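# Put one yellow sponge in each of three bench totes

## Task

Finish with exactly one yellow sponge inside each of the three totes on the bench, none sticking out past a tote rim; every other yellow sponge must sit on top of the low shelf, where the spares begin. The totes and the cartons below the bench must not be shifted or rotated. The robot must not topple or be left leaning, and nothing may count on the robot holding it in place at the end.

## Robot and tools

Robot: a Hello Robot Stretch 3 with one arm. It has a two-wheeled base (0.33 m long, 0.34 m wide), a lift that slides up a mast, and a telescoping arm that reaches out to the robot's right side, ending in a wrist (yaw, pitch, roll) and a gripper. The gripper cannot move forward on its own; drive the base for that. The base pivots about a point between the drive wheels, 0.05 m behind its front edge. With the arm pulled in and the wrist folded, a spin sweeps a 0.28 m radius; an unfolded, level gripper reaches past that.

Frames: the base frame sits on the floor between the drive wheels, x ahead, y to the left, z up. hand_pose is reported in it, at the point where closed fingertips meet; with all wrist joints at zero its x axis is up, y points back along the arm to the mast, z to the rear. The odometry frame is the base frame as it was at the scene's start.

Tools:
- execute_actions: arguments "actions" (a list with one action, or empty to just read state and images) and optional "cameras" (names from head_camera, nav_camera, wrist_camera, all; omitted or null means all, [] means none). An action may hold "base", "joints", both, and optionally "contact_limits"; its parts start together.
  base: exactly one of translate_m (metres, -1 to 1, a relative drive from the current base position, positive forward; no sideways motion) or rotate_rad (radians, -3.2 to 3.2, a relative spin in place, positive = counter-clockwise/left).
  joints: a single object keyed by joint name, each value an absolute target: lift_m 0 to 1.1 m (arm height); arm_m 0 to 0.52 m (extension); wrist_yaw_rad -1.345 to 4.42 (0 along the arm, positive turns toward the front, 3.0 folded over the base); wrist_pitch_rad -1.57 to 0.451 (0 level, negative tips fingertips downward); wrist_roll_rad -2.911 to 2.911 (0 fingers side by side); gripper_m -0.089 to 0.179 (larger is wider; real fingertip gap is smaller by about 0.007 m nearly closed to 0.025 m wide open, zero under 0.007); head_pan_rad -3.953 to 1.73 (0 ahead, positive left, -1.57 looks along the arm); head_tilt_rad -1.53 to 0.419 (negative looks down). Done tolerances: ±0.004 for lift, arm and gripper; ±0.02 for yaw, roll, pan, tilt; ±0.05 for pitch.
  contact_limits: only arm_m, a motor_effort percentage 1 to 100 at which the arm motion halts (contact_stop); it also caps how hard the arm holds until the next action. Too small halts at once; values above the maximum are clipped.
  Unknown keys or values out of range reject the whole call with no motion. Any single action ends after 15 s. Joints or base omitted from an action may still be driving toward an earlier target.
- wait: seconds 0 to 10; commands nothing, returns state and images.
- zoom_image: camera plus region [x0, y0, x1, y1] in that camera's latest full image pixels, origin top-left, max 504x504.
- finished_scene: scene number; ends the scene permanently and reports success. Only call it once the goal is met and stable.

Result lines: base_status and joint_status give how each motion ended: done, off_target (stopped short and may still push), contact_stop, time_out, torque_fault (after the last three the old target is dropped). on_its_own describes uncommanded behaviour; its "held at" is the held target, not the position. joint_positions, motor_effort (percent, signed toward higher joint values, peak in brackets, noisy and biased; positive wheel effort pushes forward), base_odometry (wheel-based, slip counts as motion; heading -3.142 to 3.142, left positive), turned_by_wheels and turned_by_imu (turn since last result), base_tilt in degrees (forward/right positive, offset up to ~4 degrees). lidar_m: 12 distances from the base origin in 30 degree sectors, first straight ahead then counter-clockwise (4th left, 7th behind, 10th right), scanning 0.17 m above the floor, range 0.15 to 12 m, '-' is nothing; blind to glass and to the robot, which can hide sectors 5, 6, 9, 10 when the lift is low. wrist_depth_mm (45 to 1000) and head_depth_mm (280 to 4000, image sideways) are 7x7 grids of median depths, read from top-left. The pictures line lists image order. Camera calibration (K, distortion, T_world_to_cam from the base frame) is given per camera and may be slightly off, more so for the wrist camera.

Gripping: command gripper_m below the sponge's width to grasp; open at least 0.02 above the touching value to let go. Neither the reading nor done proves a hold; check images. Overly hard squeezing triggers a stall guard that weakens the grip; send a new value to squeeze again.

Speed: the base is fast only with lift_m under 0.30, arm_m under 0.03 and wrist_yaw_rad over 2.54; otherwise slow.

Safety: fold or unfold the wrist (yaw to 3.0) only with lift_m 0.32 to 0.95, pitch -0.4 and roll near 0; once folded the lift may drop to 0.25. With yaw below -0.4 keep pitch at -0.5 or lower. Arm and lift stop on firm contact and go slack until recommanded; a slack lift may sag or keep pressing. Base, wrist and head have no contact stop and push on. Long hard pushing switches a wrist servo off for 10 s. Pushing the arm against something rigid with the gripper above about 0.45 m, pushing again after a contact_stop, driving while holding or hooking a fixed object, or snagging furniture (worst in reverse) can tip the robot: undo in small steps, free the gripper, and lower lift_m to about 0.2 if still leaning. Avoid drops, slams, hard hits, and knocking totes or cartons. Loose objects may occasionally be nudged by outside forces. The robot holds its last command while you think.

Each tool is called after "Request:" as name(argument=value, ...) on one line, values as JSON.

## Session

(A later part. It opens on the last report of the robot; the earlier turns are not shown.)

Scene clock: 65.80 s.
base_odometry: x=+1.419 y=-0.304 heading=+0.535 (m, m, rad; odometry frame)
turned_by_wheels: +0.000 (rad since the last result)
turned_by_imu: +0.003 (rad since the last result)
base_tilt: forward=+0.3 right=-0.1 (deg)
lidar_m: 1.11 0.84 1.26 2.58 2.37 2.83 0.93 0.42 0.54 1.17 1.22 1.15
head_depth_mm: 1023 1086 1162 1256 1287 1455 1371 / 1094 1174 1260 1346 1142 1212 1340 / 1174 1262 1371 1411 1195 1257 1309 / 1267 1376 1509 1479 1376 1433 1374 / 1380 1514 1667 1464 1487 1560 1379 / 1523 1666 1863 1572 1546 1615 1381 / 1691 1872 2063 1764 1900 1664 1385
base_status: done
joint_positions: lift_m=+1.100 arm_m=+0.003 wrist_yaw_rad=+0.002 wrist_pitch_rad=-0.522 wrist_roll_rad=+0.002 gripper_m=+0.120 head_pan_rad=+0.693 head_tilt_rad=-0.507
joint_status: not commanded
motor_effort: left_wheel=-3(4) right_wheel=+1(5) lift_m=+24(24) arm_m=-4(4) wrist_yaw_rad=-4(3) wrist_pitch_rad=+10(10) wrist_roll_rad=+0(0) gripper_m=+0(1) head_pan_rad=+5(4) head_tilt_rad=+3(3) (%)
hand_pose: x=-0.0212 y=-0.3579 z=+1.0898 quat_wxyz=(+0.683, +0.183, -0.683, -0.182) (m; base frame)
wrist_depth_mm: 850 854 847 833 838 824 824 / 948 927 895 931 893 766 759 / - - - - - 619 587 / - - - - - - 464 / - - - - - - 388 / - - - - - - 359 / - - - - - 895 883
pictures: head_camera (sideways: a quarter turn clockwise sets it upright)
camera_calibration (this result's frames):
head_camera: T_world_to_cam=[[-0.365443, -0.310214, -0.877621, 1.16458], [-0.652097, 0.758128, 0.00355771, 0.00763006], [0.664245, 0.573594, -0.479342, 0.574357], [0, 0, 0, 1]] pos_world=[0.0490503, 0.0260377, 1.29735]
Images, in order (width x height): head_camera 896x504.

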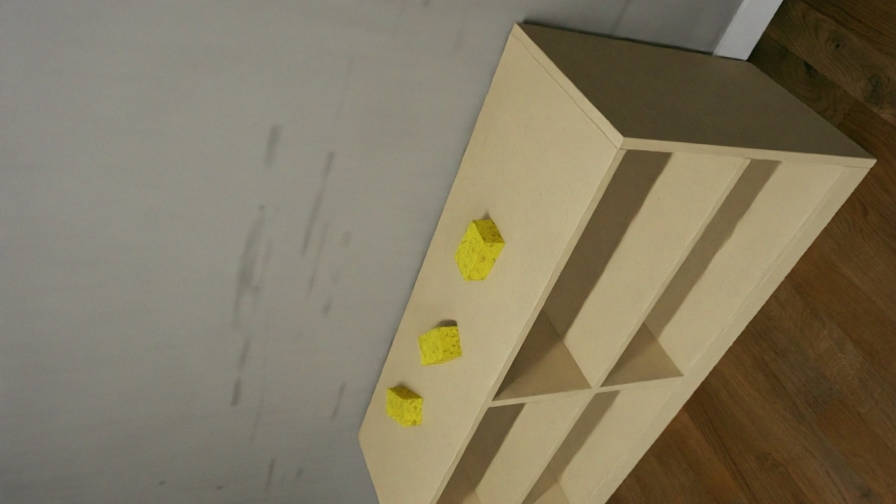

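Request:
execute_actions(actions=[{"base":{"rotate_rad":1.35},"joints":{"lift_m":0.85,"wrist_pitch_rad":-1.0,"gripper_m":0.17,"wrist_yaw_rad":0.2}}], cameras=[])

Request:
execute_actions(actions=[{"base":{"translate_m":0.88},"joints":{"arm_m":0.37}}], cameras=["wrist_camera"])

Scene clock: 74.50 s.
base_odometry: x=+1.419 y=-0.304 heading=+1.885 (m, m, rad; odometry frame)
turned_by_wheels: +1.350 (rad since the last result)
turned_by_imu: +1.373 (rad since the last result)
base_tilt: forward=+0.3 right=+0.0 (deg)
lidar_m: 1.78 2.14 2.36 3.35 0.45 0.42 0.83 1.17 1.26 1.11 0.84 1.25
head_depth_mm: 2259 2425 2601 2681 2057 1661 1376 / 2354 2471 2583 2666 2083 1647 1368 / 2477 2574 2214 2394 2092 1655 1381 / 2612 2647 2305 2540 2076 1667 1372 / 2726 2700 2476 2649 2087 1661 1381 / 2888 2697 2614 2726 2081 1669 1386 / 3046 2719 2808 2795 2110 1680 1372
base_status: done
joint_positions: lift_m=+0.850 arm_m=+0.003 wrist_yaw_rad=+0.197 wrist_pitch_rad=-1.004 wrist_roll_rad=+0.002 gripper_m=+0.170 head_pan_rad=+0.693 head_tilt_rad=-0.507
joint_status: all done
motor_effort: left_wheel=-2(8) right_wheel=+2(5) lift_m=+14(20) arm_m=-4(4) wrist_yaw_rad=+4(4) wrist_pitch_rad=+2(9) wrist_roll_rad=+0(0) gripper_m=+1(85) head_pan_rad=+5(5) head_tilt_rad=+4(3) (%)
hand_pose: x=+0.0013 y=-0.2627 z=+0.7599 quat_wxyz=(+0.650, +0.399, -0.584, -0.278) (m; base frame)
wrist_depth_mm: 646 828 - - - - - / 783 802 - - - - - / - - - - - - - / - - - - - 989 952 / - 988 933 950 925 912 911 / 919 - 892 909 845 865 851 / 837 836 828 823 796 824 814
pictures: none
No camera images: the call's "cameras" was empty. Leave "cameras" out to get every camera's image.

Scene clock: 84.73 s.
base_odometry: x=+1.147 y=+0.533 heading=+1.885 (m, m, rad; odometry frame)
turned_by_wheels: +0.000 (rad since the last result)
turned_by_imu: +0.002 (rad since the last result)
base_tilt: forward=+0.4 right=+0.1 (deg)
lidar_m: 1.72 1.73 1.49 2.46 2.05 1.25 1.24 1.72 0.68 0.91 0.55 0.93
head_depth_mm: 1480 1596 1714 1830 1938 1648 1379 / 1567 1665 1806 1967 2047 1661 1376 / 1647 1765 1918 2089 2076 1669 1370 / 1723 1844 1972 2154 2084 1651 1370 / 1813 1938 1692 1822 1922 1664 1387 / 1904 2084 1514 1639 1872 1666 1380 / 2030 2168 1580 1757 1948 1665 1386
base_status: done
joint_positions: lift_m=+0.850 arm_m=+0.370 wrist_yaw_rad=+0.198 wrist_pitch_rad=-1.004 wrist_roll_rad=+0.002 gripper_m=+0.170 head_pan_rad=+0.693 head_tilt_rad=-0.507
joint_status: all done
motor_effort: left_wheel=-3(4) right_wheel=+1(7) lift_m=+14(15) arm_m=+6(8) wrist_yaw_rad=+2(5) wrist_pitch_rad=+2(2) wrist_roll_rad=+0(0) gripper_m=+0(1) head_pan_rad=+5(4) head_tilt_rad=+4(3) (%)
hand_pose: x=+0.0014 y=-0.6296 z=+0.7598 quat_wxyz=(+0.650, +0.400, -0.584, -0.278) (m; base frame)
wrist_depth_mm: 403 401 400 407 415 410 415 / 424 410 407 398 391 388 487 / 387 381 375 368 366 359 373 / 354 349 300 303 337 335 332 / 319 331 318 318 312 314 311 / 306 - 303 298 294 294 292 / 292 286 287 286 279 275 265
pictures: wrist_camera
camera_calibration (this result's frames):
wrist_camera: T_world_to_cam=[[-0.984731, -0.166168, -0.0518888, -0.0512321], [-0.12773, 0.89221, -0.433182, 0.931027], [0.118277, -0.41994, -0.899812, 0.582372], [0, 0, 0, 1]] pos_world=[-0.000411054, -0.594624, 0.924671]
Images, in order (width x height): wrist_camera 644x364.

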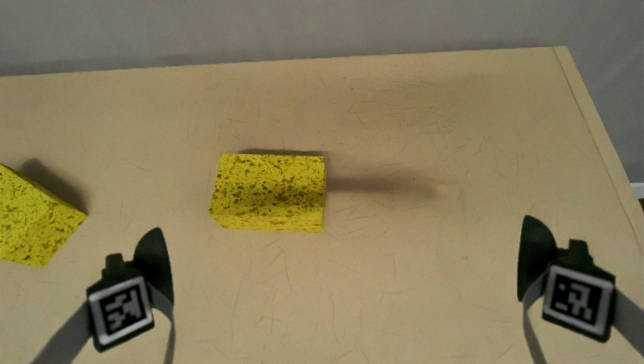

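Request:
execute_actions(actions=[{"base":{"translate_m":0.082},"joints":{"arm_m":0.453,"lift_m":0.77}}], cameras=[])

Request:
execute_actions(actions=[{"joints":{"lift_m":0.718}}], cameras=["wrist_camera"])

Request:
execute_actions(actions=[{"joints":{"gripper_m":0.07}}], cameras=[])

Request:
execute_actions(actions=[{"joints":{"lift_m":0.8}}], cameras=["wrist_camera"])

Scene clock: 92.70 s.
base_odometry: x=+1.122 y=+0.611 heading=+1.885 (m, m, rad; odometry frame)
turned_by_wheels: +0.000 (rad since the last result)
turned_by_imu: +0.001 (rad since the last result)
base_tilt: forward=+0.4 right=-0.1 (deg)
lidar_m: 1.64 1.64 1.44 2.28 2.19 1.34 1.32 1.68 0.72 0.91 0.52 0.85
head_depth_mm: 1416 1497 1617 1742 1881 1651 1371 / 1490 1598 1724 1870 1995 1655 1372 / 1559 1679 1823 1972 2081 1656 1375 / 1639 1771 1906 2069 2101 1661 1379 / 1729 1841 1718 1845 1943 1672 1382 / 1807 1960 1510 1601 1751 1667 1373 / 1924 2073 1495 1623 1871 1675 1382
base_status: done
joint_positions: lift_m=+0.770 arm_m=+0.453 wrist_yaw_rad=+0.198 wrist_pitch_rad=-1.005 wrist_roll_rad=+0.002 gripper_m=+0.170 head_pan_rad=+0.693 head_tilt_rad=-0.507
joint_status: all done
motor_effort: left_wheel=-2(5) right_wheel=+2(5) lift_m=+14(16) arm_m=+5(4) wrist_yaw_rad=+4(3) wrist_pitch_rad=+2(3) wrist_roll_rad=+0(0) gripper_m=+0(0) head_pan_rad=+3(5) head_tilt_rad=+3(3) (%)
hand_pose: x=+0.0014 y=-0.7124 z=+0.6798 quat_wxyz=(+0.650, +0.400, -0.583, -0.279) (m; base frame)
wrist_depth_mm: 286 287 290 291 294 292 293 / 318 319 299 295 291 288 287 / 286 281 280 277 270 264 264 / 262 258 257 255 250 248 244 / 245 243 240 192 230 234 229 / 229 - 223 180 179 219 215 / 212 210 209 173 171 204 201
pictures: none
No camera images: the call's "cameras" was empty. Leave "cameras" out to get every camera's image.

Scene clock: 94.00 s.
base_odometry: x=+1.122 y=+0.611 heading=+1.885 (m, m, rad; odometry frame)
turned_by_wheels: +0.000 (rad since the last result)
turned_by_imu: +0.000 (rad since the last result)
base_tilt: forward=+0.5 right=+0.1 (deg)
lidar_m: 1.64 1.65 1.44 2.28 2.19 1.33 1.32 1.68 0.72 0.91 0.52 0.85
head_depth_mm: 1415 1519 1617 1739 1880 1663 1375 / 1493 1597 1729 1868 1984 1664 1376 / 1560 1684 1827 1996 2074 1656 1378 / 1645 1774 1909 2094 2079 1670 1373 / 1724 1852 1722 1848 1955 1666 1379 / 1824 1966 1519 1591 1751 1668 1378 / 1928 2081 1492 1622 1888 1667 1380
base_status: not commanded
joint_positions: lift_m=+0.718 arm_m=+0.453 wrist_yaw_rad=+0.198 wrist_pitch_rad=-1.005 wrist_roll_rad=+0.002 gripper_m=+0.170 head_pan_rad=+0.693 head_tilt_rad=-0.507
joint_status: all done
motor_effort: left_wheel=-3(3) right_wheel=+2(2) lift_m=+14(15) arm_m=+5(5) wrist_yaw_rad=+3(2) wrist_pitch_rad=+2(2) wrist_roll_rad=+0(0) gripper_m=+0(1) head_pan_rad=+4(5) head_tilt_rad=+3(3) (%)
hand_pose: x=+0.0014 y=-0.7124 z=+0.6278 quat_wxyz=(+0.650, +0.400, -0.583, -0.279) (m; base frame)
wrist_depth_mm: 278 270 271 251 250 244 239 / 243 239 236 232 230 223 223 / 220 219 216 214 210 207 205 / 206 203 200 198 194 193 190 / 190 190 182 138 137 181 178 / 178 - 134 130 128 166 168 / - 163 160 123 122 158 155
pictures: wrist_camera
camera_calibration (this result's frames):
wrist_camera: T_world_to_cam=[[-0.984737, -0.166138, -0.0518712, -0.0718707], [-0.127779, 0.892457, -0.432659, 0.9476], [0.118174, -0.419427, -0.900064, 0.429264], [0, 0, 0, 1]] pos_world=[-0.000418431, -0.677588, 0.792624]
Images, in order (width x height): wrist_camera 644x364.

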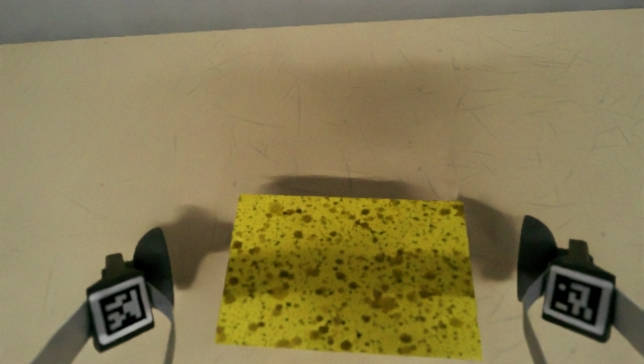

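Scene clock: 95.50 s.
base_odometry: x=+1.122 y=+0.611 heading=+1.885 (m, m, rad; odometry frame)
turned_by_wheels: +0.000 (rad since the last result)
turned_by_imu: +0.000 (rad since the last result)
base_tilt: forward=+0.3 right=+0.3 (deg)
lidar_m: 1.64 1.65 1.44 2.27 2.20 1.34 1.32 1.68 0.72 0.91 0.52 0.85
head_depth_mm: 1415 1509 1612 1748 1879 1654 1370 / 1491 1596 1727 1873 1991 1657 1370 / 1547 1680 1826 1982 2061 1665 1373 / 1630 1778 1912 2092 2089 1672 1375 / 1719 1853 1715 1843 1944 1664 1377 / 1814 1959 1519 1593 1758 1672 1377 / 1920 2089 1488 1618 1882 1664 1389
base_status: not commanded
joint_positions: lift_m=+0.718 arm_m=+0.453 wrist_yaw_rad=+0.198 wrist_pitch_rad=-1.005 wrist_roll_rad=+0.002 gripper_m=+0.071 head_pan_rad=+0.693 head_tilt_rad=-0.507
joint_status: all done
motor_effort: left_wheel=-3(2) right_wheel=+1(1) lift_m=+14(14) arm_m=+5(5) wrist_yaw_rad=+3(3) wrist_pitch_rad=+2(2) wrist_roll_rad=+0(0) gripper_m=-15(91) head_pan_rad=+5(5) head_tilt_rad=+3(3) (%)
hand_pose: x=+0.0014 y=-0.7124 z=+0.6278 quat_wxyz=(+0.650, +0.400, -0.583, -0.279) (m; base frame)
wrist_depth_mm: 276 268 271 252 248 243 244 / 241 240 234 233 228 225 223 / 221 220 216 214 211 208 204 / 205 202 200 199 195 192 190 / 191 190 141 137 136 182 179 / 177 177 130 129 127 - 166 / 168 164 126 123 121 157 157
pictures: none
No camera images: the call's "cameras" was empty. Leave "cameras" out to get every camera's image.

Scene clock: 97.07 s.
base_odometry: x=+1.122 y=+0.611 heading=+1.885 (m, m, rad; odometry frame)
turned_by_wheels: +0.000 (rad since the last result)
turned_by_imu: +0.000 (rad since the last result)
base_tilt: forward=+0.2 right=+0.0 (deg)
lidar_m: 1.64 1.65 1.44 2.28 2.19 1.34 1.32 1.68 0.72 0.91 0.52 0.85
head_depth_mm: 1418 1507 1624 1769 1881 1650 1373 / 1486 1587 1728 1872 2000 1664 1373 / 1561 1672 1826 1975 2074 1661 1377 / 1641 1767 1907 2090 2095 1660 1378 / 1725 1848 1735 1853 1952 1669 1383 / 1832 1958 1510 1590 1749 1673 1382 / 1933 2074 1490 1632 1880 1660 1385
base_status: not commanded
joint_positions: lift_m=+0.800 arm_m=+0.453 wrist_yaw_rad=+0.198 wrist_pitch_rad=-1.005 wrist_roll_rad=+0.002 gripper_m=+0.071 head_pan_rad=+0.693 head_tilt_rad=-0.507
joint_status: all done
motor_effort: left_wheel=-3(2) right_wheel=+1(1) lift_m=+24(24) arm_m=+5(5) wrist_yaw_rad=+2(4) wrist_pitch_rad=+3(3) wrist_roll_rad=+0(0) gripper_m=-13(15) head_pan_rad=+5(4) head_tilt_rad=+3(3) (%)
hand_pose: x=+0.0014 y=-0.7124 z=+0.7092 quat_wxyz=(+0.650, +0.400, -0.583, -0.279) (m; base frame)
wrist_depth_mm: 286 285 289 292 291 293 293 / 347 346 340 340 338 327 328 / 323 323 311 311 307 300 296 / 297 293 292 289 282 281 278 / 280 275 141 138 136 264 259 / 258 257 130 129 128 - 242 / 233 241 125 123 121 226 227
pictures: wrist_camera
camera_calibration (this result's frames):
wrist_camera: T_world_to_cam=[[-0.984739, -0.16613, -0.0518663, -0.0676481], [-0.127792, 0.892524, -0.432515, 0.982731], [0.118146, -0.419287, -0.900134, 0.502686], [0, 0, 0, 1]] pos_world=[-0.00042042, -0.67758, 0.874022]
Images, in order (width x height): wrist_camera 644x364.

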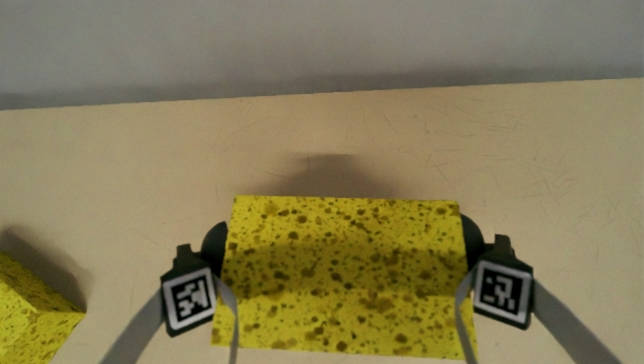

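Reverse the path.

Request:
execute_actions(actions=[{"base":{"translate_m":-0.962},"joints":{"lift_m":1.1,"arm_m":0.0,"wrist_pitch_rad":-0.4,"wrist_yaw_rad":0}}], cameras=[])

Request:
execute_actions(actions=[{"base":{"rotate_rad":-1.355}}], cameras=[])

Request:
execute_actions(actions=[{"base":{"translate_m":-0.55}}], cameras=[])

Scene clock: 110.30 s.
base_odometry: x=+1.419 y=-0.304 heading=+1.884 (m, m, rad; odometry frame)
turned_by_wheels: +0.000 (rad since the last result)
turned_by_imu: -0.002 (rad since the last result)
base_tilt: forward=+0.4 right=+0.1 (deg)
lidar_m: 1.78 2.14 2.37 3.35 0.46 0.42 0.83 1.17 1.25 1.11 0.84 1.25
head_depth_mm: 2259 2409 2603 2681 2084 1659 1368 / 2368 2488 2588 2677 2100 1658 1379 / 2461 2547 2199 2398 2079 1654 1366 / 2608 2658 2326 2519 2090 1668 1374 / 2745 2649 2469 2620 2084 1668 1380 / 2896 2717 2611 2741 2091 1657 1380 / 3045 2750 2810 2838 2098 1672 1378
base_status: done
joint_positions: lift_m=+1.100 arm_m=+0.003 wrist_yaw_rad=+0.002 wrist_pitch_rad=-0.423 wrist_roll_rad=+0.002 gripper_m=+0.071 head_pan_rad=+0.693 head_tilt_rad=-0.507
joint_status: all done
joint sent to its limit — the command would take arm_m past its lower limit, so that joint was sent only as far as its limit.
motor_effort: left_wheel=-2(7) right_wheel=+1(3) lift_m=+24(23) arm_m=-4(3) wrist_yaw_rad=-3(6) wrist_pitch_rad=+11(12) wrist_roll_rad=+0(0) gripper_m=-12(13) head_pan_rad=+4(5) head_tilt_rad=+3(3) (%)
hand_pose: x=-0.0211 y=-0.3714 z=+1.1112 quat_wxyz=(+0.691, +0.149, -0.692, -0.148) (m; base frame)
wrist_depth_mm: 693 737 753 796 827 887 946 / 736 760 806 859 890 971 - / 799 837 864 920 963 - - / 894 910 952 - - - - / 913 - 141 138 136 - - / 784 998 130 129 127 - - / 712 945 126 123 121 - -
pictures: none
No camera images: the call's "cameras" was empty. Leave "cameras" out to get every camera's image.

Scene clock: 113.40 s.
base_odometry: x=+1.419 y=-0.304 heading=+0.530 (m, m, rad; odometry frame)
turned_by_wheels: -1.355 (rad since the last result)
turned_by_imu: -1.377 (rad since the last result)
base_tilt: forward=+0.4 right=+0.1 (deg)
lidar_m: 1.11 0.84 1.26 2.58 2.41 2.81 0.95 0.42 0.54 1.17 1.21 1.15
head_depth_mm: 1020 1084 1165 1246 1290 1455 1378 / 1088 1164 1252 1335 1146 1231 1338 / 1169 1255 1364 1419 1146 1255 1314 / 1257 1360 1490 1482 1376 1427 1376 / 1374 1501 1649 1465 1480 1560 1380 / 1506 1662 1837 1498 1531 1614 1378 / 1657 1839 2057 1748 1872 1669 1380
base_status: done
joint_positions: lift_m=+1.100 arm_m=+0.003 wrist_yaw_rad=+0.002 wrist_pitch_rad=-0.423 wrist_roll_rad=+0.002 gripper_m=+0.071 head_pan_rad=+0.693 head_tilt_rad=-0.507
joint_status: not commanded
motor_effort: left_wheel=+2(6) right_wheel=-2(5) lift_m=+24(24) arm_m=-4(4) wrist_yaw_rad=-4(3) wrist_pitch_rad=+11(11) wrist_roll_rad=+0(0) gripper_m=-14(14) head_pan_rad=+4(4) head_tilt_rad=+3(3) (%)
hand_pose: x=-0.0211 y=-0.3714 z=+1.1112 quat_wxyz=(+0.691, +0.149, -0.692, -0.148) (m; base frame)
wrist_depth_mm: 840 833 838 821 808 798 781 / 931 895 912 893 895 866 864 / - - 975 987 934 747 705 / - - - - - 590 552 / - - 142 138 137 - 448 / - - 131 130 128 - 380 / - - 126 123 121 955 330
pictures: none
No camera images: the call's "cameras" was empty. Leave "cameras" out to get every camera's image.

Scene clock: 119.83 s.
base_odometry: x=+0.944 y=-0.582 heading=+0.530 (m, m, rad; odometry frame)
turned_by_wheels: +0.000 (rad since the last result)
turned_by_imu: -0.001 (rad since the last result)
base_tilt: forward=+0.4 right=+0.1 (deg)
lidar_m: 1.66 1.35 2.06 2.00 2.06 2.79 0.96 0.35 0.25 0.24 0.25 1.66
head_depth_mm: 1545 1650 1765 1722 1711 1652 1365 / 1636 1769 1884 1789 1820 1653 1378 / 1771 1920 2018 1881 1950 1654 1378 / 1911 2080 2147 2178 2019 1664 1380 / 2085 2257 2305 2276 2093 1657 1380 / 2291 2515 2772 2674 2083 1663 1383 / 2496 2735 2939 2854 2107 1668 1379
base_status: done
joint_positions: lift_m=+1.100 arm_m=+0.003 wrist_yaw_rad=+0.002 wrist_pitch_rad=-0.423 wrist_roll_rad=+0.002 gripper_m=+0.071 head_pan_rad=+0.693 head_tilt_rad=-0.507
joint_status: not commanded
motor_effort: left_wheel=+2(3) right_wheel=-2(6) lift_m=+24(24) arm_m=-4(4) wrist_yaw_rad=-2(2) wrist_pitch_rad=+11(11) wrist_roll_rad=+0(0) gripper_m=-12(13) head_pan_rad=+4(4) head_tilt_rad=+3(3) (%)
hand_pose: x=-0.0211 y=-0.3714 z=+1.1112 quat_wxyz=(+0.691, +0.149, -0.692, -0.148) (m; base frame)
wrist_depth_mm: 851 818 833 834 816 828 795 / 925 909 877 901 902 857 843 / - 969 928 812 751 672 480 / - - 606 593 584 564 431 / - - 142 138 136 463 417 / - 434 131 129 128 - 376 / - 341 126 123 122 317 317
pictures: none
No camera images: the call's "cameras" was empty. Leave "cameras" out to get every camera's image.

Request:
execute_actions(actions=[{"base":{"translate_m":-0.495},"joints":{"arm_m":0.52}}], cameras=[])

Request:
execute_actions(actions=[{"joints":{"wrist_pitch_rad":-1.0}}], cameras=["wrist_camera"])

Request:
execute_actions(actions=[{"joints":{"lift_m":1.032}}], cameras=["wrist_camera"])

Request:
execute_actions(actions=[{"joints":{"gripper_m":0.15}}], cameras=[])

Request:
execute_actions(actions=[{"joints":{"lift_m":1.1}}], cameras=["wrist_camera"])

Request:
execute_actions(actions=[{"joints":{"wrist_pitch_rad":-0.5}}], cameras=[])

Request:
execute_actions(actions=[{"base":{"translate_m":1.0},"joints":{"arm_m":0.0}}], cameras=["head_camera"])

Scene clock: 130.20 s.
base_odometry: x=+0.517 y=-0.832 heading=+0.530 (m, m, rad; odometry frame)
turned_by_wheels: +0.000 (rad since the last result)
turned_by_imu: +0.001 (rad since the last result)
base_tilt: forward=+0.4 right=+0.0 (deg)
lidar_m: 1.82 2.05 2.70 1.98 2.05 2.40 2.30 0.35 0.25 0.25 0.25 0.35
head_depth_mm: 2010 2136 2251 2305 2081 1658 1366 / 2162 2328 2342 2302 2079 1649 1374 / 2322 2502 2573 2501 2094 1660 1371 / 2500 2736 2634 2624 2116 1654 1383 / 2728 3000 3243 2783 2108 1669 1380 / 2841 3060 3281 2824 2096 1661 1378 / 2641 2785 2969 2836 2111 1654 1383
base_status: done
joint_positions: lift_m=+1.100 arm_m=+0.520 wrist_yaw_rad=+0.002 wrist_pitch_rad=-0.423 wrist_roll_rad=+0.002 gripper_m=+0.071 head_pan_rad=+0.693 head_tilt_rad=-0.507
joint_status: all done
motor_effort: left_wheel=+2(3) right_wheel=-2(6) lift_m=+24(24) arm_m=+5(1) wrist_yaw_rad=-3(3) wrist_pitch_rad=+11(11) wrist_roll_rad=+0(0) gripper_m=-14(14) head_pan_rad=+5(3) head_tilt_rad=+3(3) (%)
hand_pose: x=-0.0211 y=-0.8884 z=+1.1112 quat_wxyz=(+0.691, +0.149, -0.692, -0.148) (m; base frame)
wrist_depth_mm: 362 365 362 360 359 358 354 / 406 397 392 394 387 388 387 / 431 434 425 427 426 419 420 / 479 472 473 459 458 470 454 / 495 483 142 137 136 469 443 / 407 401 131 129 128 - 373 / 346 344 126 123 121 316 320
pictures: none
No camera images: the call's "cameras" was empty. Leave "cameras" out to get every camera's image.

Scene clock: 131.37 s.
base_odometry: x=+0.517 y=-0.832 heading=+0.530 (m, m, rad; odometry frame)
turned_by_wheels: +0.000 (rad since the last result)
turned_by_imu: +0.000 (rad since the last result)
base_tilt: forward=+0.4 right=+0.2 (deg)
lidar_m: 1.82 2.05 2.70 1.99 2.05 2.39 2.29 0.35 0.25 0.25 0.25 0.35
head_depth_mm: 2016 2161 2227 2272 2089 1646 1372 / 2165 2296 2355 2289 2085 1646 1377 / 2316 2505 2553 2518 2080 1653 1378 / 2507 2714 2626 2642 2080 1661 1380 / 2744 2983 3250 2830 2097 1657 1379 / 2829 3055 3299 2831 2099 1655 1378 / 2636 2789 2959 2815 2094 1659 1371
base_status: not commanded
joint_positions: lift_m=+1.100 arm_m=+0.520 wrist_yaw_rad=+0.002 wrist_pitch_rad=-1.004 wrist_roll_rad=+0.002 gripper_m=+0.071 head_pan_rad=+0.693 head_tilt_rad=-0.507
joint_status: all done
motor_effort: left_wheel=+2(1) right_wheel=-2(2) lift_m=+24(24) arm_m=+5(5) wrist_yaw_rad=-3(3) wrist_pitch_rad=+2(10) wrist_roll_rad=+0(0) gripper_m=-14(15) head_pan_rad=+4(5) head_tilt_rad=+3(3) (%)
hand_pose: x=-0.0214 y=-0.7819 z=+1.0093 quat_wxyz=(+0.620, +0.341, -0.620, -0.340) (m; base frame)
wrist_depth_mm: 384 380 366 359 354 353 341 / 346 187 182 180 179 177 176 / 174 205 216 217 215 208 164 / 169 230 276 272 270 241 156 / 168 229 142 138 135 224 156 / 167 214 131 129 128 - 157 / 167 215 126 122 121 221 146
pictures: wrist_camera
camera_calibration (this result's frames):
wrist_camera: T_world_to_cam=[[-0.998245, 0.0285068, -0.0519074, 0.0659057], [0.048246, 0.899769, -0.433692, 1.1823], [0.0343414, -0.435435, -0.899565, 0.731364], [0, 0, 0, 1]] pos_world=[-0.0163674, -0.747216, 1.17409]
Images, in order (width x height): wrist_camera 644x364.

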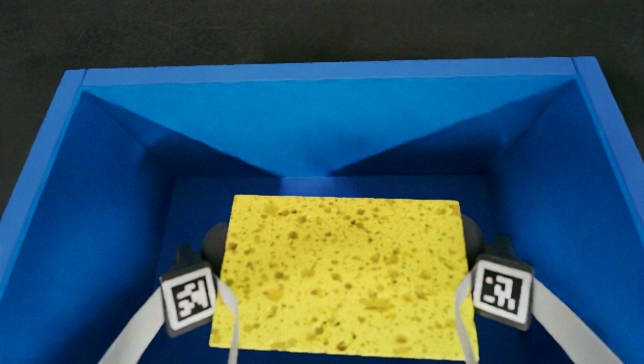

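Scene clock: 132.83 s.
base_odometry: x=+0.517 y=-0.832 heading=+0.530 (m, m, rad; odometry frame)
turned_by_wheels: +0.000 (rad since the last result)
turned_by_imu: +0.000 (rad since the last result)
base_tilt: forward=+0.5 right=+0.3 (deg)
lidar_m: 1.82 2.04 2.71 1.98 2.05 2.40 2.29 0.35 0.25 0.25 0.25 0.35
head_depth_mm: 2009 2154 2248 2277 2079 1651 1366 / 2152 2301 2316 2308 2089 1657 1375 / 2328 2509 2573 2507 2075 1666 1376 / 2508 2715 2659 2652 2093 1666 1379 / 2696 2977 3261 2806 2097 1675 1379 / 2818 3049 3269 2824 2078 1657 1382 / 2627 2746 2937 2823 2098 1673 1376
base_status: not commanded
joint_positions: lift_m=+1.032 arm_m=+0.520 wrist_yaw_rad=+0.002 wrist_pitch_rad=-1.005 wrist_roll_rad=+0.002 gripper_m=+0.071 head_pan_rad=+0.693 head_tilt_rad=-0.507
joint_status: all done
motor_effort: left_wheel=+1(1) right_wheel=-2(2) lift_m=+15(19) arm_m=+4(5) wrist_yaw_rad=-3(3) wrist_pitch_rad=+2(2) wrist_roll_rad=+0(0) gripper_m=-14(13) head_pan_rad=+5(4) head_tilt_rad=+3(3) (%)
hand_pose: x=-0.0214 y=-0.7817 z=+0.9418 quat_wxyz=(+0.619, +0.341, -0.620, -0.341) (m; base frame)
wrist_depth_mm: 143 143 142 142 142 141 141 / 165 172 172 172 172 171 156 / 169 207 218 216 212 209 156 / 168 207 207 205 201 200 156 / 169 195 141 138 135 189 156 / 167 183 130 129 127 - 155 / 166 171 126 123 121 163 146
pictures: wrist_camera
camera_calibration (this result's frames):
wrist_camera: T_world_to_cam=[[-0.998245, 0.0285614, -0.0518763, 0.0624086], [0.0482464, 0.900214, -0.432766, 1.1523], [0.0343393, -0.43451, -0.900012, 0.671899], [0, 0, 0, 1]] pos_world=[-0.0163677, -0.74715, 1.10663]
Images, in order (width x height): wrist_camera 644x364.

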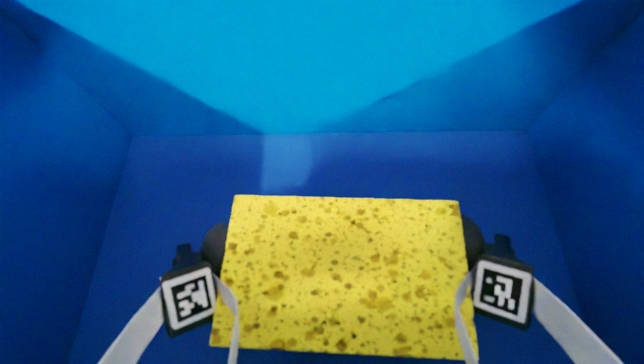

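Scene clock: 134.13 s.
base_odometry: x=+0.517 y=-0.832 heading=+0.530 (m, m, rad; odometry frame)
turned_by_wheels: +0.000 (rad since the last result)
turned_by_imu: +0.000 (rad since the last result)
base_tilt: forward=+0.1 right=+0.2 (deg)
lidar_m: 1.82 2.05 2.70 1.98 2.05 2.39 2.30 0.35 0.25 0.25 0.25 0.35
head_depth_mm: 2006 2147 2235 2278 2066 1650 1371 / 2148 2302 2341 2292 2076 1658 1377 / 2309 2481 2578 2522 2089 1653 1374 / 2514 2724 2660 2643 2082 1673 1381 / 2725 2966 3274 2836 2110 1661 1387 / 2858 3035 3306 2823 2091 1657 1384 / 2623 2785 2970 2834 2106 1671 1379
base_status: not commanded
joint_positions: lift_m=+1.032 arm_m=+0.520 wrist_yaw_rad=+0.002 wrist_pitch_rad=-1.005 wrist_roll_rad=+0.002 gripper_m=+0.150 head_pan_rad=+0.693 head_tilt_rad=-0.507
joint_status: all done
motor_effort: left_wheel=+2(1) right_wheel=-2(2) lift_m=+14(15) arm_m=+4(4) wrist_yaw_rad=-3(2) wrist_pitch_rad=+2(2) wrist_roll_rad=+0(0) gripper_m=-1(84) head_pan_rad=+4(5) head_tilt_rad=+3(3) (%)
hand_pose: x=-0.0214 y=-0.7817 z=+0.9418 quat_wxyz=(+0.619, +0.341, -0.620, -0.341) (m; base frame)
wrist_depth_mm: 142 142 141 141 141 141 141 / 165 172 172 172 171 170 155 / 169 206 216 215 213 209 156 / 169 207 208 206 202 198 155 / 168 196 151 145 143 188 156 / 168 185 139 135 134 174 141 / 162 169 166 132 129 164 160
pictures: none
No camera images: the call's "cameras" was empty. Leave "cameras" out to get every camera's image.

Scene clock: 135.60 s.
base_odometry: x=+0.517 y=-0.832 heading=+0.530 (m, m, rad; odometry frame)
turned_by_wheels: +0.000 (rad since the last result)
turned_by_imu: +0.000 (rad since the last result)
base_tilt: forward=+0.3 right=+0.1 (deg)
lidar_m: 1.82 2.05 2.70 1.98 2.05 2.40 2.29 0.35 0.25 0.25 0.25 0.35
head_depth_mm: 2024 2152 2228 2286 2074 1654 1372 / 2172 2307 2319 2320 2088 1649 1374 / 2303 2507 2561 2508 2096 1658 1376 / 2514 2723 2641 2625 2092 1662 1380 / 2738 2954 3271 2817 2090 1669 1378 / 2814 3060 3288 2820 2090 1664 1382 / 2619 2763 2942 2832 2092 1667 1384
base_status: not commanded
joint_positions: lift_m=+1.100 arm_m=+0.520 wrist_yaw_rad=+0.002 wrist_pitch_rad=-1.005 wrist_roll_rad=+0.002 gripper_m=+0.150 head_pan_rad=+0.693 head_tilt_rad=-0.507
joint_status: all done
motor_effort: left_wheel=+1(1) right_wheel=-2(2) lift_m=+24(25) arm_m=+5(5) wrist_yaw_rad=-3(3) wrist_pitch_rad=+2(2) wrist_roll_rad=+0(0) gripper_m=+0(1) head_pan_rad=+4(5) head_tilt_rad=+4(3) (%)
hand_pose: x=-0.0214 y=-0.7817 z=+1.0092 quat_wxyz=(+0.619, +0.341, -0.620, -0.341) (m; base frame)
wrist_depth_mm: 379 372 370 363 361 351 344 / 346 186 182 180 179 176 175 / 173 207 217 216 215 208 164 / 168 229 275 274 272 242 156 / 169 214 262 260 258 252 156 / 168 202 244 201 204 235 142 / 163 229 230 193 224 222 165
pictures: wrist_camera
camera_calibration (this result's frames):
wrist_camera: T_world_to_cam=[[-0.998245, 0.0285615, -0.0518762, 0.0659039], [0.0482464, 0.900214, -0.432766, 1.18146], [0.0343392, -0.43451, -0.900012, 0.732541], [0, 0, 0, 1]] pos_world=[-0.0163677, -0.747151, 1.17401]
Images, in order (width x height): wrist_camera 644x364.

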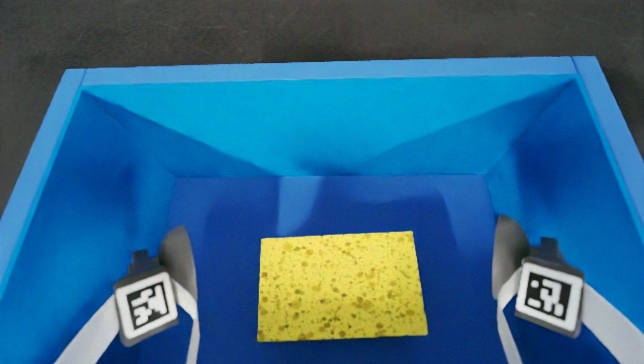

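Scene clock: 136.70 s.
base_odometry: x=+0.517 y=-0.832 heading=+0.530 (m, m, rad; odometry frame)
turned_by_wheels: +0.000 (rad since the last result)
turned_by_imu: +0.000 (rad since the last result)
base_tilt: forward=+0.5 right=+0.1 (deg)
lidar_m: 1.82 2.04 2.71 1.98 2.05 2.39 2.30 0.35 0.25 0.25 0.25 0.35
head_depth_mm: 1997 2168 2248 2269 2090 1654 1368 / 2156 2323 2330 2301 2059 1654 1371 / 2339 2470 2566 2494 2090 1666 1370 / 2517 2720 2650 2639 2096 1654 1377 / 2731 2982 3238 2840 2089 1658 1377 / 2845 3055 3286 2830 2078 1664 1385 / 2626 2772 2967 2840 2107 1668 1382
base_status: not commanded
joint_positions: lift_m=+1.100 arm_m=+0.520 wrist_yaw_rad=+0.002 wrist_pitch_rad=-0.522 wrist_roll_rad=+0.002 gripper_m=+0.150 head_pan_rad=+0.693 head_tilt_rad=-0.507
joint_status: all done
motor_effort: left_wheel=+1(1) right_wheel=-2(2) lift_m=+24(24) arm_m=+5(4) wrist_yaw_rad=-2(2) wrist_pitch_rad=+11(10) wrist_roll_rad=+0(0) gripper_m=+1(1) head_pan_rad=+4(5) head_tilt_rad=+2(3) (%)
hand_pose: x=-0.0212 y=-0.8747 z=+1.0896 quat_wxyz=(+0.683, +0.183, -0.683, -0.183) (m; base frame)
wrist_depth_mm: 369 376 369 369 367 365 363 / 411 408 406 410 402 404 401 / 459 457 449 444 444 445 437 / 502 496 487 476 488 468 461 / 430 426 416 408 402 403 391 / 363 372 355 349 345 334 333 / 319 210 205 204 200 197 180
pictures: none
No camera images: the call's "cameras" was empty. Leave "cameras" out to get every camera's image.

Scene clock: 147.93 s.
base_odometry: x=+1.380 y=-0.327 heading=+0.530 (m, m, rad; odometry frame)
turned_by_wheels: +0.000 (rad since the last result)
turned_by_imu: +0.004 (rad since the last result)
base_tilt: forward=+0.3 right=+0.0 (deg)
lidar_m: 1.16 0.88 1.28 2.58 2.26 2.80 0.95 0.38 0.39 1.11 1.21 1.20
head_depth_mm: 1062 1133 1209 1293 1323 1492 1373 / 1134 1218 1315 1386 1143 1225 1344 / 1219 1313 1413 1460 1237 1331 1344 / 1325 1437 1548 1476 1426 1518 1380 / 1437 1567 1716 1468 1537 1602 1371 / 1560 1727 1901 1569 1727 1667 1377 / 1737 1937 2131 1793 1960 1667 1380
base_status: done
joint_positions: lift_m=+1.100 arm_m=+0.003 wrist_yaw_rad=+0.002 wrist_pitch_rad=-0.521 wrist_roll_rad=+0.002 gripper_m=+0.150 head_pan_rad=+0.693 head_tilt_rad=-0.507
joint_status: all done
joint sent to its limit — the command would take arm_m past its lower limit, so that joint was sent only as far as its limit.
motor_effort: left_wheel=+1(5) right_wheel=-2(2) lift_m=+24(24) arm_m=-3(11) wrist_yaw_rad=-2(3) wrist_pitch_rad=+10(11) wrist_roll_rad=+0(0) gripper_m=+0(0) head_pan_rad=+5(4) head_tilt_rad=+3(3) (%)
hand_pose: x=-0.0212 y=-0.3579 z=+1.0899 quat_wxyz=(+0.683, +0.183, -0.683, -0.182) (m; base frame)
wrist_depth_mm: 868 849 827 832 827 840 833 / 936 936 934 914 885 787 775 / - - - - - 592 578 / - - - - - 491 468 / - - - - - - 388 / - - - - - - 340 / - - - - - 921 309
pictures: head_camera (sideways: a quarter turn clockwise sets it upright)
camera_calibration (this result's frames):
head_camera: T_world_to_cam=[[-0.365213, -0.310098, -0.877758, 1.16476], [-0.652188, 0.758049, 0.00355274, 0.00763709], [0.664281, 0.573761, -0.479092, 0.574031], [0, 0, 0, 1]] pos_world=[0.0490482, 0.0260436, 1.29736]
Images, in order (width x height): head_camera 896x504.

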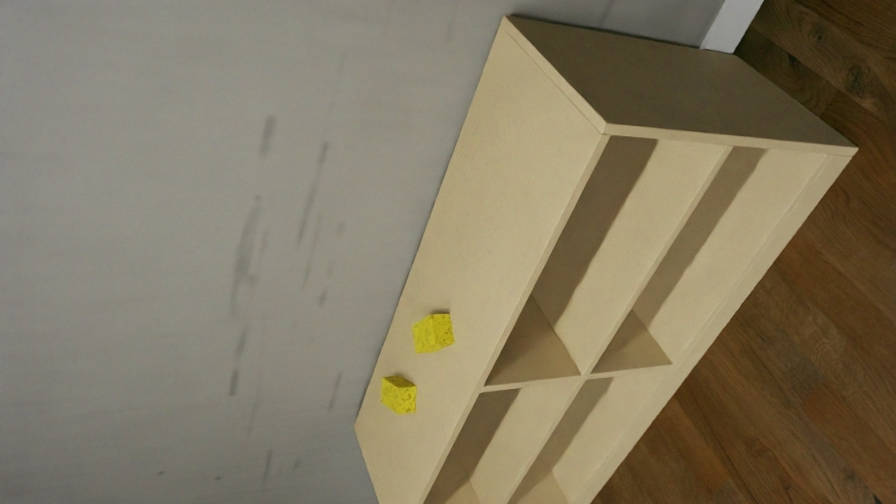

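Request:
execute_actions(actions=[{"base":{"rotate_rad":1.28},"joints":{"lift_m":0.85,"wrist_pitch_rad":-1.0,"gripper_m":0.17,"wrist_yaw_rad":-0.33}}], cameras=[])

Request:
execute_actions(actions=[{"base":{"translate_m":1.0},"joints":{"arm_m":0.24}}], cameras=[])

Request:
execute_actions(actions=[{"base":{"translate_m":0.28}}], cameras=["wrist_camera"])

Scene clock: 156.10 s.
base_odometry: x=+1.380 y=-0.327 heading=+1.810 (m, m, rad; odometry frame)
turned_by_wheels: +1.280 (rad since the last result)
turned_by_imu: +1.302 (rad since the last result)
base_tilt: forward=+0.6 right=+0.1 (deg)
lidar_m: 1.80 2.13 2.26 3.40 0.52 0.38 0.64 1.17 1.33 1.16 0.90 0.88
head_depth_mm: 2210 2396 2598 2654 2071 1661 1374 / 2300 2478 2682 2799 2069 1663 1375 / 2420 2472 2277 2485 2075 1667 1373 / 2481 2601 2244 2427 2100 1667 1374 / 2606 2681 2328 2545 2115 1666 1381 / 2734 2673 2457 2671 2077 1666 1387 / 2866 2717 2593 2741 2112 1670 1384
base_status: done
joint_positions: lift_m=+0.850 arm_m=+0.003 wrist_yaw_rad=-0.327 wrist_pitch_rad=-1.004 wrist_roll_rad=+0.002 gripper_m=+0.170 head_pan_rad=+0.693 head_tilt_rad=-0.507
joint_status: all done
motor_effort: left_wheel=-3(7) right_wheel=+2(5) lift_m=+14(20) arm_m=-4(4) wrist_yaw_rad=-5(7) wrist_pitch_rad=+2(8) wrist_roll_rad=+0(0) gripper_m=-1(74) head_pan_rad=+5(5) head_tilt_rad=+4(3) (%)
hand_pose: x=-0.0592 y=-0.2586 z=+0.7599 quat_wxyz=(+0.556, +0.235, -0.667, -0.437) (m; base frame)
wrist_depth_mm: 779 897 - - - - 882 / 856 - - - - - 966 / - - - - - - - / - - - - - 931 989 / 956 968 945 942 922 960 909 / 902 - 884 875 865 844 847 / 850 814 837 841 842 810 801
pictures: none
No camera images: the call's "cameras" was empty. Leave "cameras" out to get every camera's image.

Scene clock: 167.53 s.
base_odometry: x=+1.143 y=+0.645 heading=+1.810 (m, m, rad; odometry frame)
turned_by_wheels: +0.000 (rad since the last result)
turned_by_imu: +0.003 (rad since the last result)
base_tilt: forward=+0.4 right=+0.0 (deg)
lidar_m: 1.63 1.62 1.45 1.96 3.91 1.42 1.35 1.84 0.70 0.87 0.48 0.82
head_depth_mm: 1362 1467 1578 1716 1853 1647 1367 / 1419 1538 1653 1793 1951 1647 1376 / 1486 1603 1742 1910 2008 1666 1378 / 1551 1684 1834 1985 2092 1661 1378 / 1616 1758 1894 2085 2083 1655 1381 / 1705 1841 1697 1807 1888 1655 1382 / 1786 1925 1520 1562 1687 1662 1383
base_status: done
joint_positions: lift_m=+0.850 arm_m=+0.240 wrist_yaw_rad=-0.328 wrist_pitch_rad=-1.005 wrist_roll_rad=+0.002 gripper_m=+0.170 head_pan_rad=+0.693 head_tilt_rad=-0.507
joint_status: all done
motor_effort: left_wheel=-3(4) right_wheel=+1(5) lift_m=+14(14) arm_m=+5(11) wrist_yaw_rad=-3(5) wrist_pitch_rad=+2(2) wrist_roll_rad=+0(0) gripper_m=+0(1) head_pan_rad=+6(5) head_tilt_rad=+3(3) (%)
hand_pose: x=-0.0593 y=-0.4955 z=+0.7598 quat_wxyz=(+0.555, +0.234, -0.667, -0.438) (m; base frame)
wrist_depth_mm: 374 421 449 439 427 - - / 404 413 404 404 398 393 - / 380 383 371 364 367 371 - / 357 350 348 341 345 962 947 / 331 332 323 321 840 937 919 / 305 - 303 545 864 843 883 / 295 289 290 813 823 807 783
pictures: none
No camera images: the call's "cameras" was empty. Leave "cameras" out to get every camera's image.

Scene clock: 171.77 s.
base_odometry: x=+1.077 y=+0.917 heading=+1.809 (m, m, rad; odometry frame)
turned_by_wheels: +0.000 (rad since the last result)
turned_by_imu: +0.001 (rad since the last result)
base_tilt: forward=+0.3 right=+0.0 (deg)
lidar_m: 1.35 1.35 1.34 1.45 3.97 1.73 1.63 0.88 0.89 0.43 0.79 0.56
head_depth_mm: 1128 1205 1305 1420 1544 1615 1375 / 1176 1258 1364 1486 1625 1662 1377 / 1220 1315 1433 1565 1724 1670 1370 / 1289 1388 1525 1675 1844 1661 1383 / 1349 1470 1595 1763 1926 1663 1381 / 1412 1543 1681 1857 1967 1669 1372 / 1477 1623 1613 1661 1761 1674 1380
base_status: done
joint_positions: lift_m=+0.850 arm_m=+0.240 wrist_yaw_rad=-0.328 wrist_pitch_rad=-1.005 wrist_roll_rad=+0.002 gripper_m=+0.170 head_pan_rad=+0.693 head_tilt_rad=-0.507
joint_status: not commanded
motor_effort: left_wheel=-3(3) right_wheel=+1(4) lift_m=+14(14) arm_m=+5(5) wrist_yaw_rad=-4(3) wrist_pitch_rad=+2(2) wrist_roll_rad=+0(0) gripper_m=+0(1) head_pan_rad=+4(4) head_tilt_rad=+3(3) (%)
hand_pose: x=-0.0593 y=-0.4955 z=+0.7598 quat_wxyz=(+0.555, +0.234, -0.667, -0.438) (m; base frame)
wrist_depth_mm: 310 348 415 435 432 423 425 / 339 392 404 406 396 389 380 / 376 385 375 369 364 358 359 / 355 353 301 336 336 334 963 / 334 330 284 313 317 319 890 / 308 - 304 297 296 839 860 / 253 287 284 282 813 832 794
pictures: wrist_camera
camera_calibration (this result's frames):
wrist_camera: T_world_to_cam=[[-0.935199, 0.350302, -0.0518877, 0.170086], [0.33714, 0.835906, -0.433125, 0.803269], [-0.108351, -0.422551, -0.899839, 0.63114], [0, 0, 0, 1]] pos_world=[-0.0433658, -0.46435, 0.924665]
Images, in order (width x height): wrist_camera 644x364.

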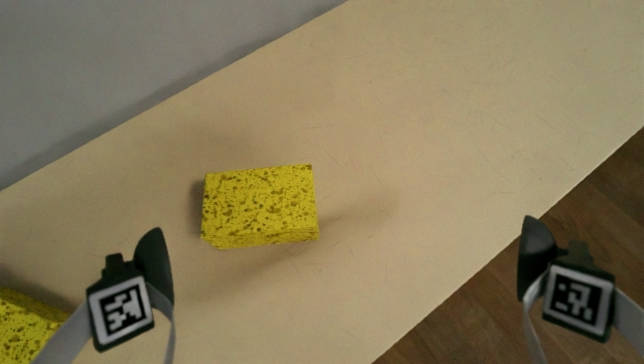

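Request:
execute_actions(actions=[{"base":{"translate_m":0.041},"joints":{"arm_m":0.339,"lift_m":0.77}}], cameras=[])

Request:
execute_actions(actions=[{"joints":{"lift_m":0.718}}], cameras=["wrist_camera"])

Request:
execute_actions(actions=[{"joints":{"gripper_m":0.07}}], cameras=[])

Request:
execute_actions(actions=[{"joints":{"lift_m":0.8}}], cameras=["wrist_camera"])

Scene clock: 178.60 s.
base_odometry: x=+1.068 y=+0.957 heading=+1.809 (m, m, rad; odometry frame)
turned_by_wheels: +0.000 (rad since the last result)
turned_by_imu: +0.001 (rad since the last result)
base_tilt: forward=+0.5 right=+0.0 (deg)
lidar_m: 1.32 1.32 1.33 1.38 3.98 1.78 1.67 0.91 0.45 0.44 0.76 0.52
head_depth_mm: 1093 1177 1260 1371 1496 1602 1375 / 1136 1220 1319 1433 1571 1654 1378 / 1185 1276 1381 1516 1658 1662 1380 / 1252 1357 1469 1615 1789 1660 1375 / 1314 1416 1548 1713 1884 1673 1381 / 1364 1486 1635 1813 1947 1668 1379 / 1428 1569 1629 1694 1786 1677 1374
base_status: done
joint_positions: lift_m=+0.770 arm_m=+0.339 wrist_yaw_rad=-0.328 wrist_pitch_rad=-1.005 wrist_roll_rad=+0.002 gripper_m=+0.170 head_pan_rad=+0.693 head_tilt_rad=-0.507
joint_status: all done
motor_effort: left_wheel=-3(5) right_wheel=+2(6) lift_m=+14(13) arm_m=+5(4) wrist_yaw_rad=-2(2) wrist_pitch_rad=+2(2) wrist_roll_rad=+0(0) gripper_m=+0(0) head_pan_rad=+5(4) head_tilt_rad=+3(3) (%)
hand_pose: x=-0.0593 y=-0.5944 z=+0.6798 quat_wxyz=(+0.555, +0.234, -0.667, -0.438) (m; base frame)
wrist_depth_mm: 215 245 292 333 321 318 307 / 241 279 309 298 294 290 284 / 270 291 277 274 270 268 263 / 264 262 257 254 252 247 246 / 246 245 239 193 227 234 231 / 230 - 221 180 181 219 215 / 217 211 210 174 203 204 200
pictures: none
No camera images: the call's "cameras" was empty. Leave "cameras" out to get every camera's image.

Scene clock: 179.90 s.
base_odometry: x=+1.068 y=+0.957 heading=+1.809 (m, m, rad; odometry frame)
turned_by_wheels: +0.000 (rad since the last result)
turned_by_imu: +0.000 (rad since the last result)
base_tilt: forward=+0.4 right=+0.1 (deg)
lidar_m: 1.32 1.31 1.33 1.38 3.98 1.78 1.67 0.91 0.45 0.44 0.76 0.52
head_depth_mm: 1097 1176 1268 1372 1497 1602 1375 / 1132 1227 1317 1444 1578 1665 1377 / 1176 1274 1384 1514 1663 1660 1387 / 1247 1348 1472 1620 1785 1661 1369 / 1302 1416 1555 1715 1895 1663 1379 / 1360 1488 1652 1823 1949 1673 1374 / 1439 1570 1632 1689 1768 1663 1383
base_status: not commanded
joint_positions: lift_m=+0.718 arm_m=+0.339 wrist_yaw_rad=-0.328 wrist_pitch_rad=-1.005 wrist_roll_rad=+0.002 gripper_m=+0.170 head_pan_rad=+0.693 head_tilt_rad=-0.507
joint_status: all done
motor_effort: left_wheel=-2(3) right_wheel=+2(2) lift_m=+14(12) arm_m=+5(5) wrist_yaw_rad=-3(3) wrist_pitch_rad=+2(2) wrist_roll_rad=+0(0) gripper_m=+2(1) head_pan_rad=+5(3) head_tilt_rad=+3(3) (%)
hand_pose: x=-0.0593 y=-0.5944 z=+0.6278 quat_wxyz=(+0.555, +0.234, -0.667, -0.438) (m; base frame)
wrist_depth_mm: 217 246 269 254 251 246 244 / 242 241 234 232 228 226 221 / 222 219 216 212 213 207 205 / 205 203 201 198 196 195 191 / 191 190 144 139 137 183 179 / 178 - 134 130 129 168 169 / - 164 160 125 157 159 155
pictures: wrist_camera
camera_calibration (this result's frames):
wrist_camera: T_world_to_cam=[[-0.935189, 0.350327, -0.0518788, 0.197922], [0.337192, 0.836025, -0.432856, 0.828681], [-0.108269, -0.422296, -0.899969, 0.470766], [0, 0, 0, 1]] pos_world=[-0.0433606, -0.563332, 0.792643]
Images, in order (width x height): wrist_camera 644x364.

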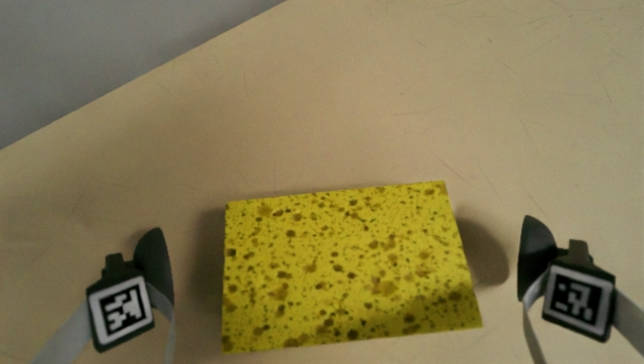

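Scene clock: 181.40 s.
base_odometry: x=+1.068 y=+0.957 heading=+1.809 (m, m, rad; odometry frame)
turned_by_wheels: +0.000 (rad since the last result)
turned_by_imu: +0.000 (rad since the last result)
base_tilt: forward=+0.5 right=+0.1 (deg)
lidar_m: 1.32 1.31 1.33 1.38 4.00 1.78 1.67 0.91 0.45 0.44 0.76 0.52
head_depth_mm: 1096 1172 1261 1369 1498 1600 1375 / 1136 1220 1322 1429 1583 1650 1371 / 1181 1278 1386 1506 1668 1655 1371 / 1250 1358 1476 1615 1791 1657 1376 / 1305 1419 1557 1718 1884 1675 1387 / 1367 1491 1632 1814 1967 1666 1382 / 1427 1578 1621 1682 1791 1668 1379
base_status: not commanded
joint_positions: lift_m=+0.718 arm_m=+0.339 wrist_yaw_rad=-0.328 wrist_pitch_rad=-1.005 wrist_roll_rad=+0.002 gripper_m=+0.071 head_pan_rad=+0.693 head_tilt_rad=-0.507
joint_status: all done
motor_effort: left_wheel=-3(3) right_wheel=+2(1) lift_m=+15(14) arm_m=+5(4) wrist_yaw_rad=-3(4) wrist_pitch_rad=+2(2) wrist_roll_rad=+0(0) gripper_m=-14(89) head_pan_rad=+4(4) head_tilt_rad=+3(3) (%)
hand_pose: x=-0.0593 y=-0.5944 z=+0.6278 quat_wxyz=(+0.555, +0.234, -0.667, -0.438) (m; base frame)
wrist_depth_mm: 215 243 272 253 247 247 241 / 241 242 235 233 229 226 223 / 222 219 217 213 211 207 205 / 205 203 200 198 197 192 191 / 192 189 141 138 137 183 178 / 179 178 130 130 128 - 169 / 166 166 125 124 157 157 158
pictures: none
No camera images: the call's "cameras" was empty. Leave "cameras" out to get every camera's image.

Scene clock: 182.97 s.
base_odometry: x=+1.068 y=+0.957 heading=+1.809 (m, m, rad; odometry frame)
turned_by_wheels: +0.000 (rad since the last result)
turned_by_imu: +0.000 (rad since the last result)
base_tilt: forward=+0.2 right=+0.1 (deg)
lidar_m: 1.32 1.31 1.32 1.38 3.99 1.78 1.67 0.91 0.45 0.44 0.76 0.52
head_depth_mm: 1093 1172 1258 1370 1489 1598 1375 / 1136 1228 1319 1441 1573 1659 1375 / 1181 1274 1381 1524 1664 1667 1370 / 1254 1353 1474 1610 1801 1671 1371 / 1305 1419 1551 1708 1887 1661 1374 / 1364 1487 1639 1832 1963 1662 1384 / 1432 1566 1637 1686 1781 1664 1379
base_status: not commanded
joint_positions: lift_m=+0.800 arm_m=+0.339 wrist_yaw_rad=-0.328 wrist_pitch_rad=-1.005 wrist_roll_rad=+0.002 gripper_m=+0.071 head_pan_rad=+0.693 head_tilt_rad=-0.507
joint_status: all done
motor_effort: left_wheel=-2(3) right_wheel=+2(2) lift_m=+24(25) arm_m=+4(4) wrist_yaw_rad=-3(2) wrist_pitch_rad=+3(3) wrist_roll_rad=+0(0) gripper_m=-14(12) head_pan_rad=+5(5) head_tilt_rad=+3(3) (%)
hand_pose: x=-0.0593 y=-0.5943 z=+0.7092 quat_wxyz=(+0.555, +0.235, -0.667, -0.438) (m; base frame)
wrist_depth_mm: 217 247 291 362 364 357 353 / 241 276 334 335 331 327 320 / 270 323 315 312 310 300 297 / 307 293 291 290 285 281 278 / 274 272 141 138 137 264 258 / 259 256 131 129 128 - 242 / 242 242 125 125 227 229 228
pictures: wrist_camera
camera_calibration (this result's frames):
wrist_camera: T_world_to_cam=[[-0.935186, 0.350339, -0.0518716, 0.202145], [0.337225, 0.836122, -0.432643, 0.863769], [-0.1082, -0.422094, -0.900072, 0.544229], [0, 0, 0, 1]] pos_world=[-0.0433556, -0.56332, 0.874034]
Images, in order (width x height): wrist_camera 644x364.

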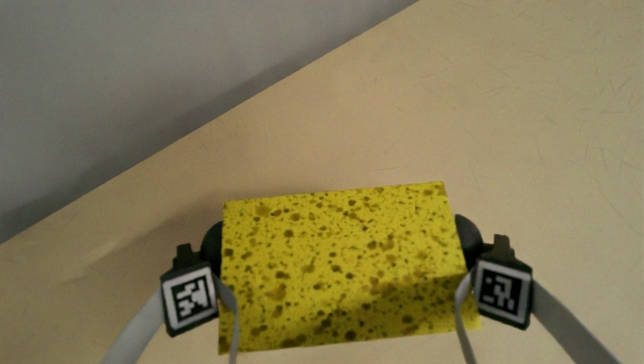

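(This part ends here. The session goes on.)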